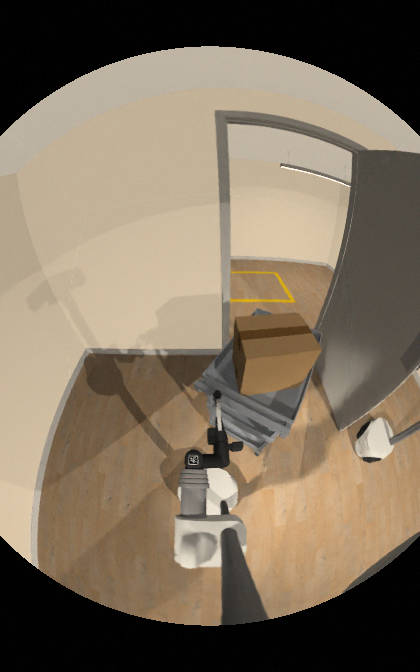

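Call:
execute_actions --actions '[{"r2":{"base":{"strafe_m":-0.47},"pace":"slow"}}]' --cameras '["r2_head_camera"]'

Scene clock: 173.57 s.
r1.base_odometry: x=-1.410 y=+0.398 heading=+2.380 (m, m, rad; r1's odometry frame)
r1.turned_by_wheels: +0.000 (rad since the last result)
r1.turned_by_imu: +0.000 (rad since the last result)
r1.base_tilt: forward=-0.8 right=-1.3 (deg)
r1.lidar_m: 1.11 0.36 0.36 0.88 1.01 4.72 - 2.05 1.54 1.50 1.57 1.26
r1.base_status: not commanded
r1.joint_positions: lift_m=+0.750 arm_m=+0.025 wrist_yaw_rad=+1.402 wrist_pitch_rad=-0.013 wrist_roll_rad=-0.004 gripper_m=-0.030
r1.joint_status: not commanded
r1.motor_effort: lift_m=+19(19) arm_m=+0(0) wrist_yaw_rad=-6(5) wrist_pitch_rad=-7(7) wrist_roll_rad=-1(2) gripper_m=-19(16) wheel_0=+4(4) wheel_1=+1(1) wheel_2=+0(0) (%)
r1.hand_pose: x=+0.3305 y=+0.2697 z=+0.9318 quat_wxyz=(+0.764, +0.003, -0.006, +0.645) (m; r1's base frame)
r1.wrist_depth_mm: 866 - 245 251 265 278 290 / - - 242 251 265 277 287 / - - 242 249 263 276 289 / 842 - 241 247 262 273 285 / 866 - 240 247 262 273 285 / - - 189 185 259 271 283 / 842 232 236 168 255 270 281
r2.base_odometry: x=-0.899 y=-2.829 heading=-1.837 (m, m, rad; r2's odometry frame)
r2.turned_by_wheels: +0.001 (rad since the last result)
r2.turned_by_imu: -0.001 (rad since the last result)
r2.base_tilt: forward=+0.0 right=-0.1 (deg)
r2.lidar_m: 0.43 1.44 2.04 2.17 2.29 3.19 - 3.55 2.65 0.88 0.82 0.43
r2.base_status: done
r2.joint_positions: lift_m=+0.680 arm_m=+0.002 wrist_yaw_rad=+0.056 wrist_pitch_rad=-0.004 wrist_roll_rad=+1.570 gripper_m=-0.029
r2.joint_status: not commanded
r2.on_its_own: wrist_yaw_rad is at rest, and its effort (-17) is outside its rest range (-13 to +13)
r2.motor_effort: lift_m=+22(21) arm_m=-3(3) wrist_yaw_rad=-17(36) wrist_pitch_rad=-13(12) wrist_roll_rad=+0(1) gripper_m=-23(20) wheel_0=+7(17) wheel_1=+0(5) wheel_2=+1(0) (%)
r2.hand_pose: x=+0.4658 y=-0.0711 z=+0.8592 quat_wxyz=(+0.707, +0.707, +0.018, +0.021) (m; r2's base frame)
r2.wrist_depth_mm: - 366 357 185 241 759 539 / - 327 322 191 246 788 554 / 303 293 290 195 253 798 549 / - 325 332 200 258 820 554 / - 473 445 204 265 1255 530 / 1229 1205 186 209 186 1182 1182 / 1229 1229 1205 109 278 287 287
pictures: r2_head_camera
Images, in order (width x height): r2_head_camera 420x560.

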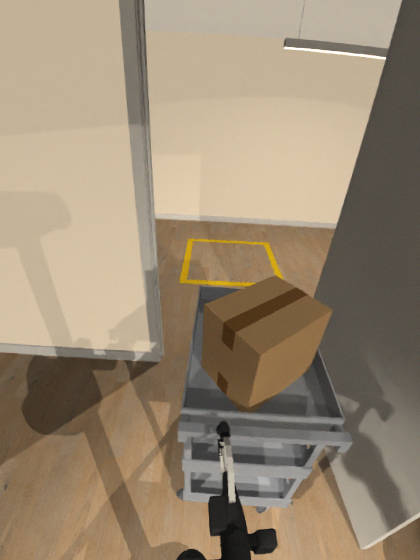

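Call:
execute_actions --actions '[{"r2":{"base":{"strafe_m":-0.06},"pace":"slow"}}]' --cameras '[]'

Call:
execute_actions --actions '[{"r2":{"base":{"translate_m":0.3}}}]' --cameras '["r2_head_camera","r2_head_right_camera"]'

Scene clock: 177.40 s.
r1.base_odometry: x=-1.410 y=+0.398 heading=+2.380 (m, m, rad; r1's odometry frame)
r1.turned_by_wheels: +0.000 (rad since the last result)
r1.turned_by_imu: +0.000 (rad since the last result)
r1.base_tilt: forward=-0.8 right=-1.2 (deg)
r1.lidar_m: 1.16 0.37 0.37 0.77 0.93 4.68 - 2.06 1.53 1.49 1.56 1.25
r1.base_status: not commanded
r1.joint_positions: lift_m=+0.750 arm_m=+0.025 wrist_yaw_rad=+1.402 wrist_pitch_rad=-0.013 wrist_roll_rad=-0.004 gripper_m=-0.030
r1.joint_status: not commanded
r1.motor_effort: lift_m=+19(19) arm_m=+0(0) wrist_yaw_rad=-5(5) wrist_pitch_rad=-7(8) wrist_roll_rad=-2(2) gripper_m=-19(16) wheel_0=+4(4) wheel_1=+1(1) wheel_2=-1(0) (%)
r1.hand_pose: x=+0.3305 y=+0.2697 z=+0.9318 quat_wxyz=(+0.764, +0.003, -0.006, +0.645) (m; r1's base frame)
r1.wrist_depth_mm: 809 - 245 252 267 277 290 / - - 243 249 265 278 290 / - - 243 249 265 276 287 / 788 - 242 247 263 276 286 / 798 - 241 247 260 273 283 / - - 189 185 260 272 282 / - 232 236 167 254 271 281
r2.base_odometry: x=-0.957 y=-2.813 heading=-1.837 (m, m, rad; r2's odometry frame)
r2.turned_by_wheels: +0.001 (rad since the last result)
r2.turned_by_imu: -0.001 (rad since the last result)
r2.base_tilt: forward=+0.1 right=-0.2 (deg)
r2.lidar_m: 0.44 1.45 2.06 2.23 2.35 3.30 - 3.48 2.62 0.79 0.75 0.47
r2.base_status: done
r2.joint_positions: lift_m=+0.680 arm_m=+0.002 wrist_yaw_rad=+0.056 wrist_pitch_rad=-0.004 wrist_roll_rad=+1.570 gripper_m=-0.029
r2.joint_status: not commanded
r2.on_its_own: wrist_yaw_rad is at rest, and its effort (-14) is outside its rest range (-13 to +13)
r2.motor_effort: lift_m=+21(22) arm_m=-3(3) wrist_yaw_rad=-14(25) wrist_pitch_rad=-12(12) wrist_roll_rad=+0(0) gripper_m=-19(20) wheel_0=+7(11) wheel_1=-1(4) wheel_2=+0(0) (%)
r2.hand_pose: x=+0.4658 y=-0.0712 z=+0.8592 quat_wxyz=(+0.707, +0.707, +0.018, +0.021) (m; r2's base frame)
r2.wrist_depth_mm: - 410 394 252 253 723 539 / - 351 345 198 256 788 554 / 1921 309 303 200 258 788 549 / - 319 322 202 263 809 554 / - 430 410 205 265 809 559 / 1205 1229 187 208 186 1182 1205 / 1229 1229 1205 109 271 278 279
pictures: none
No camera images: the call's "cameras" was empty. Leave "cameras" out to get every camera's image.

Scene clock: 179.87 s.
r1.base_odometry: x=-1.410 y=+0.398 heading=+2.380 (m, m, rad; r1's odometry frame)
r1.turned_by_wheels: +0.000 (rad since the last result)
r1.turned_by_imu: +0.000 (rad since the last result)
r1.base_tilt: forward=-0.8 right=-1.3 (deg)
r1.lidar_m: 1.17 0.36 0.36 0.81 3.43 4.74 - 2.03 1.54 1.49 1.61 1.27
r1.base_status: not commanded
r1.joint_positions: lift_m=+0.750 arm_m=+0.025 wrist_yaw_rad=+1.402 wrist_pitch_rad=-0.013 wrist_roll_rad=-0.004 gripper_m=-0.030
r1.joint_status: not commanded
r1.motor_effort: lift_m=+19(19) arm_m=+0(0) wrist_yaw_rad=-5(6) wrist_pitch_rad=-7(8) wrist_roll_rad=-2(1) gripper_m=-18(15) wheel_0=+4(4) wheel_1=+1(1) wheel_2=+0(0) (%)
r1.hand_pose: x=+0.3305 y=+0.2697 z=+0.9318 quat_wxyz=(+0.764, +0.003, -0.006, +0.645) (m; r1's base frame)
r1.wrist_depth_mm: - - 245 250 266 279 291 / - - 243 248 265 279 290 / - - 243 248 264 277 287 / - - 242 247 263 274 283 / - - 240 246 263 273 283 / - - 189 185 262 272 283 / - 233 236 167 253 271 279
r2.base_odometry: x=-1.036 y=-3.103 heading=-1.837 (m, m, rad; r2's odometry frame)
r2.turned_by_wheels: +0.000 (rad since the last result)
r2.turned_by_imu: -0.002 (rad since the last result)
r2.base_tilt: forward=+0.0 right=-0.1 (deg)
r2.lidar_m: 0.45 1.13 1.59 2.21 2.34 3.26 - 3.49 0.84 0.68 0.55 0.44
r2.base_status: done
r2.joint_positions: lift_m=+0.680 arm_m=+0.002 wrist_yaw_rad=+0.044 wrist_pitch_rad=-0.004 wrist_roll_rad=+1.570 gripper_m=-0.029
r2.joint_status: not commanded
r2.on_its_own: wrist_yaw_rad is at rest, and its effort (+18) is outside its rest range (-13 to +13)
r2.motor_effort: lift_m=+22(22) arm_m=-3(3) wrist_yaw_rad=+18(19) wrist_pitch_rad=-11(12) wrist_roll_rad=+1(1) gripper_m=-20(22) wheel_0=-1(11) wheel_1=+0(7) wheel_2=-4(15) (%)
r2.hand_pose: x=+0.4649 y=-0.0747 z=+0.8592 quat_wxyz=(+0.707, +0.707, +0.014, +0.017) (m; r2's base frame)
r2.wrist_depth_mm: - 325 322 173 229 778 544 / 309 303 298 181 236 778 549 / 286 282 282 187 244 798 549 / - 345 353 196 254 788 549 / - - - 204 263 1863 530 / - - 185 210 185 315 1160 / 917 904 931 109 289 296 891
pictures: r2_head_camera, r2_head_right_camera
Images, in order (width x height): r2_head_camera 420x560, r2_head_right_camera 420x672.

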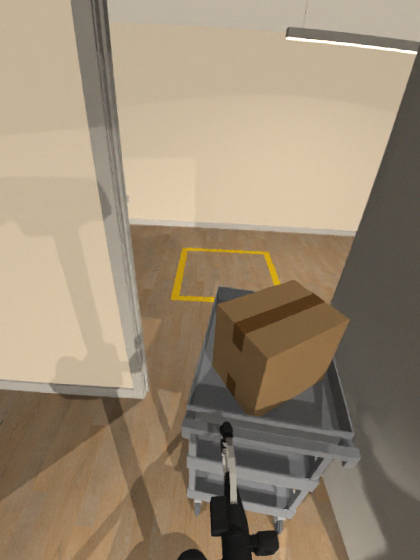

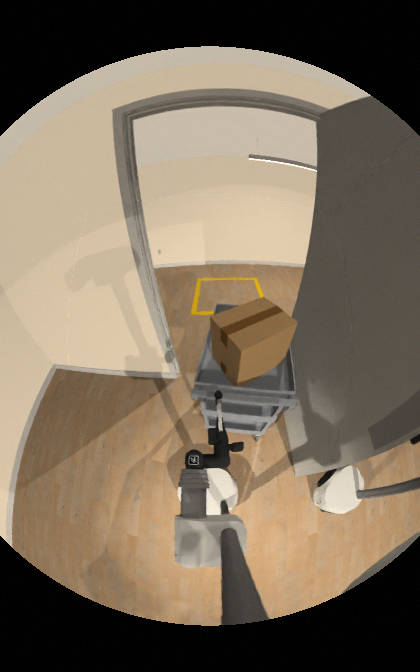

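Call:
execute_actions --actions '[{"r2":{"base":{"strafe_m":-0.15},"pace":"slow"}}]' --cameras '[]'

Call:
execute_actions --actions '[{"r2":{"joints":{"gripper_m":0.07}}}]' --cameras '[]'

Call:
execute_actions --actions '[{"r2":{"base":{"strafe_m":-0.12},"joints":{"wrist_yaw_rad":0}}}]' --cameras '[]'

Call:
execute_actions --actions '[{"r2":{"joints":{"gripper_m":-0.035}}}]' --cameras '[]'

Call:
execute_actions --actions '[{"r2":{"base":{"translate_m":0.15},"pace":"slow"}}]' --cameras '["r2_head_camera","r2_head_right_camera","r2_wrist_camera"]'

Scene clock: 187.60 s.
r1.base_odometry: x=-1.410 y=+0.398 heading=+2.380 (m, m, rad; r1's odometry frame)
r1.turned_by_wheels: +0.000 (rad since the last result)
r1.turned_by_imu: +0.000 (rad since the last result)
r1.base_tilt: forward=-0.9 right=-1.2 (deg)
r1.lidar_m: 1.15 0.36 0.35 0.67 3.42 4.70 - 2.06 1.55 1.49 1.58 1.25
r1.base_status: not commanded
r1.joint_positions: lift_m=+0.750 arm_m=+0.025 wrist_yaw_rad=+1.402 wrist_pitch_rad=-0.013 wrist_roll_rad=-0.004 gripper_m=-0.030
r1.joint_status: not commanded
r1.motor_effort: lift_m=+19(19) arm_m=+0(0) wrist_yaw_rad=-6(6) wrist_pitch_rad=-6(7) wrist_roll_rad=-3(2) gripper_m=-18(18) wheel_0=+4(4) wheel_1=+1(1) wheel_2=+0(0) (%)
r1.hand_pose: x=+0.3305 y=+0.2697 z=+0.9318 quat_wxyz=(+0.764, +0.003, -0.006, +0.645) (m; r1's base frame)
r1.wrist_depth_mm: - - 245 251 266 281 293 / - 676 245 250 265 277 289 / - 676 243 249 263 274 287 / - 647 241 248 263 274 286 / - 640 240 245 262 273 285 / - 661 189 185 259 273 283 / - 234 236 168 254 271 282
r2.base_odometry: x=-1.180 y=-3.063 heading=-1.837 (m, m, rad; r2's odometry frame)
r2.turned_by_wheels: +0.000 (rad since the last result)
r2.turned_by_imu: -0.002 (rad since the last result)
r2.base_tilt: forward=+0.1 right=-0.2 (deg)
r2.lidar_m: 0.42 1.19 1.58 2.36 2.49 3.47 - 3.30 0.71 0.54 0.56 0.47
r2.base_status: done
r2.joint_positions: lift_m=+0.680 arm_m=+0.002 wrist_yaw_rad=+0.058 wrist_pitch_rad=-0.004 wrist_roll_rad=+1.570 gripper_m=-0.029
r2.joint_status: not commanded
r2.on_its_own: wrist_yaw_rad is at rest, and its effort (-23) is outside its rest range (-13 to +13)
r2.motor_effort: lift_m=+21(21) arm_m=-3(3) wrist_yaw_rad=-23(24) wrist_pitch_rad=-12(12) wrist_roll_rad=+1(0) gripper_m=-21(21) wheel_0=+5(15) wheel_1=-1(6) wheel_2=+0(1) (%)
r2.hand_pose: x=+0.4659 y=-0.0706 z=+0.8591 quat_wxyz=(+0.707, +0.707, +0.019, +0.022) (m; r2's base frame)
r2.wrist_depth_mm: - 402 389 250 252 732 539 / - 349 345 196 255 788 549 / 1921 306 304 200 257 798 544 / - 320 324 202 262 820 549 / - 410 413 205 264 809 554 / - - 186 208 186 1576 1229 / - - - 109 272 279 279
pictures: none
No camera images: the call's "cameras" was empty. Leave "cameras" out to get every camera's image.

Scene clock: 189.30 s.
r1.base_odometry: x=-1.410 y=+0.398 heading=+2.380 (m, m, rad; r1's odometry frame)
r1.turned_by_wheels: +0.000 (rad since the last result)
r1.turned_by_imu: +0.000 (rad since the last result)
r1.base_tilt: forward=-0.8 right=-1.2 (deg)
r1.lidar_m: 1.18 0.35 0.35 0.66 3.43 4.71 - 2.04 1.56 1.47 1.59 1.25
r1.base_status: not commanded
r1.joint_positions: lift_m=+0.750 arm_m=+0.025 wrist_yaw_rad=+1.402 wrist_pitch_rad=-0.013 wrist_roll_rad=-0.004 gripper_m=-0.030
r1.joint_status: not commanded
r1.motor_effort: lift_m=+19(19) arm_m=+0(0) wrist_yaw_rad=-5(5) wrist_pitch_rad=-9(10) wrist_roll_rad=-3(4) gripper_m=-17(18) wheel_0=+4(4) wheel_1=+1(1) wheel_2=+0(0) (%)
r1.hand_pose: x=+0.3305 y=+0.2697 z=+0.9318 quat_wxyz=(+0.764, +0.003, -0.006, +0.645) (m; r1's base frame)
r1.wrist_depth_mm: - - 246 251 267 278 290 / - 683 244 249 264 276 289 / - 676 243 248 264 276 287 / - 640 241 248 262 274 285 / - 647 241 247 262 272 285 / - 668 189 186 262 270 283 / - 233 236 167 254 271 282
r2.base_odometry: x=-1.180 y=-3.063 heading=-1.837 (m, m, rad; r2's odometry frame)
r2.turned_by_wheels: +0.000 (rad since the last result)
r2.turned_by_imu: -0.001 (rad since the last result)
r2.base_tilt: forward=+0.1 right=-0.2 (deg)
r2.lidar_m: 0.42 1.17 1.61 2.36 2.49 3.48 - 3.28 0.70 0.52 0.55 0.46
r2.base_status: not commanded
r2.joint_positions: lift_m=+0.680 arm_m=+0.002 wrist_yaw_rad=+0.050 wrist_pitch_rad=-0.006 wrist_roll_rad=+1.570 gripper_m=+0.070
r2.joint_status: all done
r2.motor_effort: lift_m=+22(22) arm_m=-3(3) wrist_yaw_rad=+1(22) wrist_pitch_rad=-8(13) wrist_roll_rad=+2(1) gripper_m=-3(24) wheel_0=+3(5) wheel_1=-1(1) wheel_2=+0(0) (%)
r2.hand_pose: x=+0.4653 y=-0.0729 z=+0.8595 quat_wxyz=(+0.707, +0.707, +0.016, +0.020) (m; r2's base frame)
r2.wrist_depth_mm: - 430 410 263 260 723 549 / - 362 355 206 263 788 559 / - 317 314 208 266 798 549 / - 327 330 211 271 820 554 / - 439 394 272 272 809 559 / - - 220 215 219 1708 1205 / - - - 109 278 286 286
pictures: none
No camera images: the call's "cameras" was empty. Leave "cameras" out to get every camera's image.

Scene clock: 190.87 s.
r1.base_odometry: x=-1.410 y=+0.398 heading=+2.380 (m, m, rad; r1's odometry frame)
r1.turned_by_wheels: +0.000 (rad since the last result)
r1.turned_by_imu: +0.000 (rad since the last result)
r1.base_tilt: forward=-0.9 right=-1.3 (deg)
r1.lidar_m: 1.18 0.37 0.34 0.55 3.44 4.70 - 2.07 1.53 1.50 1.58 1.27
r1.base_status: not commanded
r1.joint_positions: lift_m=+0.750 arm_m=+0.025 wrist_yaw_rad=+1.402 wrist_pitch_rad=-0.013 wrist_roll_rad=-0.004 gripper_m=-0.030
r1.joint_status: not commanded
r1.motor_effort: lift_m=+19(19) arm_m=+0(0) wrist_yaw_rad=-5(6) wrist_pitch_rad=-7(7) wrist_roll_rad=-1(0) gripper_m=-18(18) wheel_0=+4(4) wheel_1=+1(1) wheel_2=+0(1) (%)
r1.hand_pose: x=+0.3305 y=+0.2697 z=+0.9318 quat_wxyz=(+0.764, +0.003, -0.006, +0.645) (m; r1's base frame)
r1.wrist_depth_mm: - 559 245 251 266 279 289 / - 549 245 250 265 278 289 / - 559 242 248 265 276 287 / - 525 241 248 260 274 285 / - 525 242 248 260 276 283 / - 544 189 185 259 272 282 / - 233 236 167 256 272 282
r2.base_odometry: x=-1.296 y=-3.032 heading=-1.837 (m, m, rad; r2's odometry frame)
r2.turned_by_wheels: +0.000 (rad since the last result)
r2.turned_by_imu: -0.001 (rad since the last result)
r2.base_tilt: forward=+0.1 right=-0.3 (deg)
r2.lidar_m: 0.44 0.46 1.58 2.48 2.59 3.65 - 3.13 0.57 0.41 0.43 0.48
r2.base_status: done
r2.joint_positions: lift_m=+0.680 arm_m=+0.002 wrist_yaw_rad=+0.000 wrist_pitch_rad=-0.006 wrist_roll_rad=+1.570 gripper_m=+0.070
r2.joint_status: all done
r2.motor_effort: lift_m=+22(22) arm_m=-3(3) wrist_yaw_rad=+2(1) wrist_pitch_rad=-7(10) wrist_roll_rad=+2(1) gripper_m=-2(4) wheel_0=+1(9) wheel_1=+1(9) wheel_2=+0(1) (%)
r2.hand_pose: x=+0.4613 y=-0.0874 z=+0.8595 quat_wxyz=(+0.707, +0.707, -0.002, +0.002) (m; r2's base frame)
r2.wrist_depth_mm: 544 564 591 272 273 462 530 / 778 798 788 216 274 768 530 / - - 452 215 276 820 554 / - 410 397 217 276 820 559 / - 355 355 278 277 831 564 / - 324 203 218 218 750 574 / - 359 362 109 279 676 559
pictures: none
No camera images: the call's "cameras" was empty. Leave "cameras" out to get every camera's image.

Scene clock: 192.60 s.
r1.base_odometry: x=-1.410 y=+0.398 heading=+2.380 (m, m, rad; r1's odometry frame)
r1.turned_by_wheels: +0.000 (rad since the last result)
r1.turned_by_imu: +0.000 (rad since the last result)
r1.base_tilt: forward=-0.9 right=-1.2 (deg)
r1.lidar_m: 1.11 0.37 0.35 0.57 3.43 4.70 - 2.04 1.53 1.48 1.58 1.27
r1.base_status: not commanded
r1.joint_positions: lift_m=+0.750 arm_m=+0.025 wrist_yaw_rad=+1.402 wrist_pitch_rad=-0.013 wrist_roll_rad=-0.004 gripper_m=-0.030
r1.joint_status: not commanded
r1.motor_effort: lift_m=+19(19) arm_m=+0(0) wrist_yaw_rad=-5(5) wrist_pitch_rad=-9(6) wrist_roll_rad=+1(2) gripper_m=-16(16) wheel_0=+4(4) wheel_1=+1(1) wheel_2=-1(0) (%)
r1.hand_pose: x=+0.3305 y=+0.2697 z=+0.9318 quat_wxyz=(+0.764, +0.003, -0.006, +0.645) (m; r1's base frame)
r1.wrist_depth_mm: - 554 244 252 267 279 290 / - 559 243 250 265 276 287 / - 544 243 249 264 276 286 / - 525 243 247 263 274 285 / - 530 241 246 262 273 286 / - 544 189 185 260 271 283 / - 234 236 167 254 271 281
r2.base_odometry: x=-1.296 y=-3.032 heading=-1.837 (m, m, rad; r2's odometry frame)
r2.turned_by_wheels: +0.000 (rad since the last result)
r2.turned_by_imu: -0.001 (rad since the last result)
r2.base_tilt: forward=+0.0 right=-0.3 (deg)
r2.lidar_m: 0.43 0.43 1.56 2.49 2.61 3.66 - 3.14 0.59 0.38 0.43 0.45
r2.base_status: not commanded
r2.joint_positions: lift_m=+0.680 arm_m=+0.002 wrist_yaw_rad=+0.004 wrist_pitch_rad=-0.002 wrist_roll_rad=+1.570 gripper_m=-0.034
r2.joint_status: all done
r2.motor_effort: lift_m=+22(21) arm_m=-3(3) wrist_yaw_rad=-10(11) wrist_pitch_rad=-18(18) wrist_roll_rad=+0(1) gripper_m=-27(24) wheel_0=+0(1) wheel_1=+0(0) wheel_2=+2(1) (%)
r2.hand_pose: x=+0.4617 y=-0.0863 z=+0.8586 quat_wxyz=(+0.707, +0.707, +0.001, +0.002) (m; r2's base frame)
r2.wrist_depth_mm: 559 574 603 256 262 473 535 / 798 809 741 262 262 768 521 / - 462 439 203 263 788 549 / - 389 384 204 263 809 554 / - 347 345 205 265 820 549 / - 312 185 206 184 707 574 / - 330 334 109 266 1808 559
pictures: none
No camera images: the call's "cameras" was empty. Leave "cameras" out to get every camera's image.

Scene clock: 195.40 s.
r1.base_odometry: x=-1.410 y=+0.398 heading=+2.380 (m, m, rad; r1's odometry frame)
r1.turned_by_wheels: +0.000 (rad since the last result)
r1.turned_by_imu: +0.000 (rad since the last result)
r1.base_tilt: forward=-0.8 right=-1.2 (deg)
r1.lidar_m: 1.13 0.37 0.38 0.65 3.41 4.74 - 2.06 1.54 1.48 1.60 1.23
r1.base_status: not commanded
r1.joint_positions: lift_m=+0.750 arm_m=+0.025 wrist_yaw_rad=+1.402 wrist_pitch_rad=-0.013 wrist_roll_rad=-0.004 gripper_m=-0.030
r1.joint_status: not commanded
r1.motor_effort: lift_m=+19(19) arm_m=+0(0) wrist_yaw_rad=-6(6) wrist_pitch_rad=-9(7) wrist_roll_rad=-3(0) gripper_m=-17(18) wheel_0=+4(4) wheel_1=+1(1) wheel_2=+0(0) (%)
r1.hand_pose: x=+0.3305 y=+0.2697 z=+0.9318 quat_wxyz=(+0.764, +0.003, -0.006, +0.645) (m; r1's base frame)
r1.wrist_depth_mm: - - 245 251 266 277 289 / - - 246 250 265 277 287 / - - 243 248 264 274 287 / - - 243 248 263 273 286 / - - 241 247 262 272 285 / - - 189 185 262 273 282 / - 234 236 167 255 271 282
r2.base_odometry: x=-1.336 y=-3.176 heading=-1.837 (m, m, rad; r2's odometry frame)
r2.turned_by_wheels: -0.001 (rad since the last result)
r2.turned_by_imu: -0.003 (rad since the last result)
r2.base_tilt: forward=+0.1 right=-0.2 (deg)
r2.lidar_m: 0.43 0.47 1.37 2.47 2.61 3.65 - 3.14 0.61 0.40 0.40 0.45
r2.base_status: done
r2.joint_positions: lift_m=+0.680 arm_m=+0.002 wrist_yaw_rad=-0.008 wrist_pitch_rad=-0.004 wrist_roll_rad=+1.570 gripper_m=-0.034
r2.joint_status: not commanded
r2.on_its_own: wrist_yaw_rad is at rest, and its effort (+25) is outside its rest range (-13 to +13)
r2.motor_effort: lift_m=+21(22) arm_m=-3(3) wrist_yaw_rad=+25(27) wrist_pitch_rad=-13(16) wrist_roll_rad=+0(1) gripper_m=-21(22) wheel_0=+1(8) wheel_1=+1(6) wheel_2=-8(13) (%)
r2.hand_pose: x=+0.4606 y=-0.0899 z=+0.8591 quat_wxyz=(+0.707, +0.707, -0.004, -0.002) (m; r2's base frame)
r2.wrist_depth_mm: 512 539 559 190 246 591 530 / - 654 459 193 250 750 544 / - 418 410 196 255 788 544 / - 373 370 200 259 820 549 / - 338 336 203 263 831 554 / 1921 310 187 206 185 661 574 / - 397 404 109 274 1808 525
pictures: r2_head_camera, r2_head_right_camera, r2_wrist_camera
camera_calibration (this result's frames):
r2_wrist_camera: T_world_to_cam=[[0.00556317, 0.0194667, -0.999795, 0.857349], [-0.0400904, 0.999011, 0.0192283, 0.138397], [0.999181, 0.0399752, 0.0063381, -0.230153], [0, 0, 0, 1]] pos_world=[0.230744, -0.14575, 0.855971]
Images, in order (width x height): r2_head_camera 420x560, r2_head_right_camera 420x672, r2_wrist_camera 616x392.

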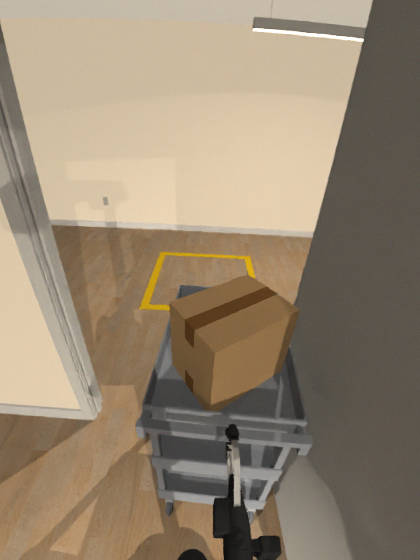

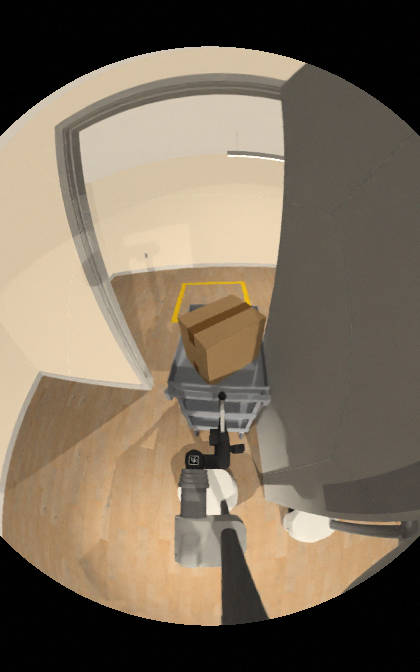

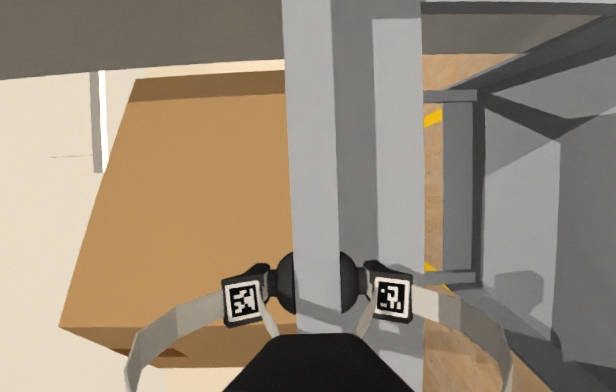

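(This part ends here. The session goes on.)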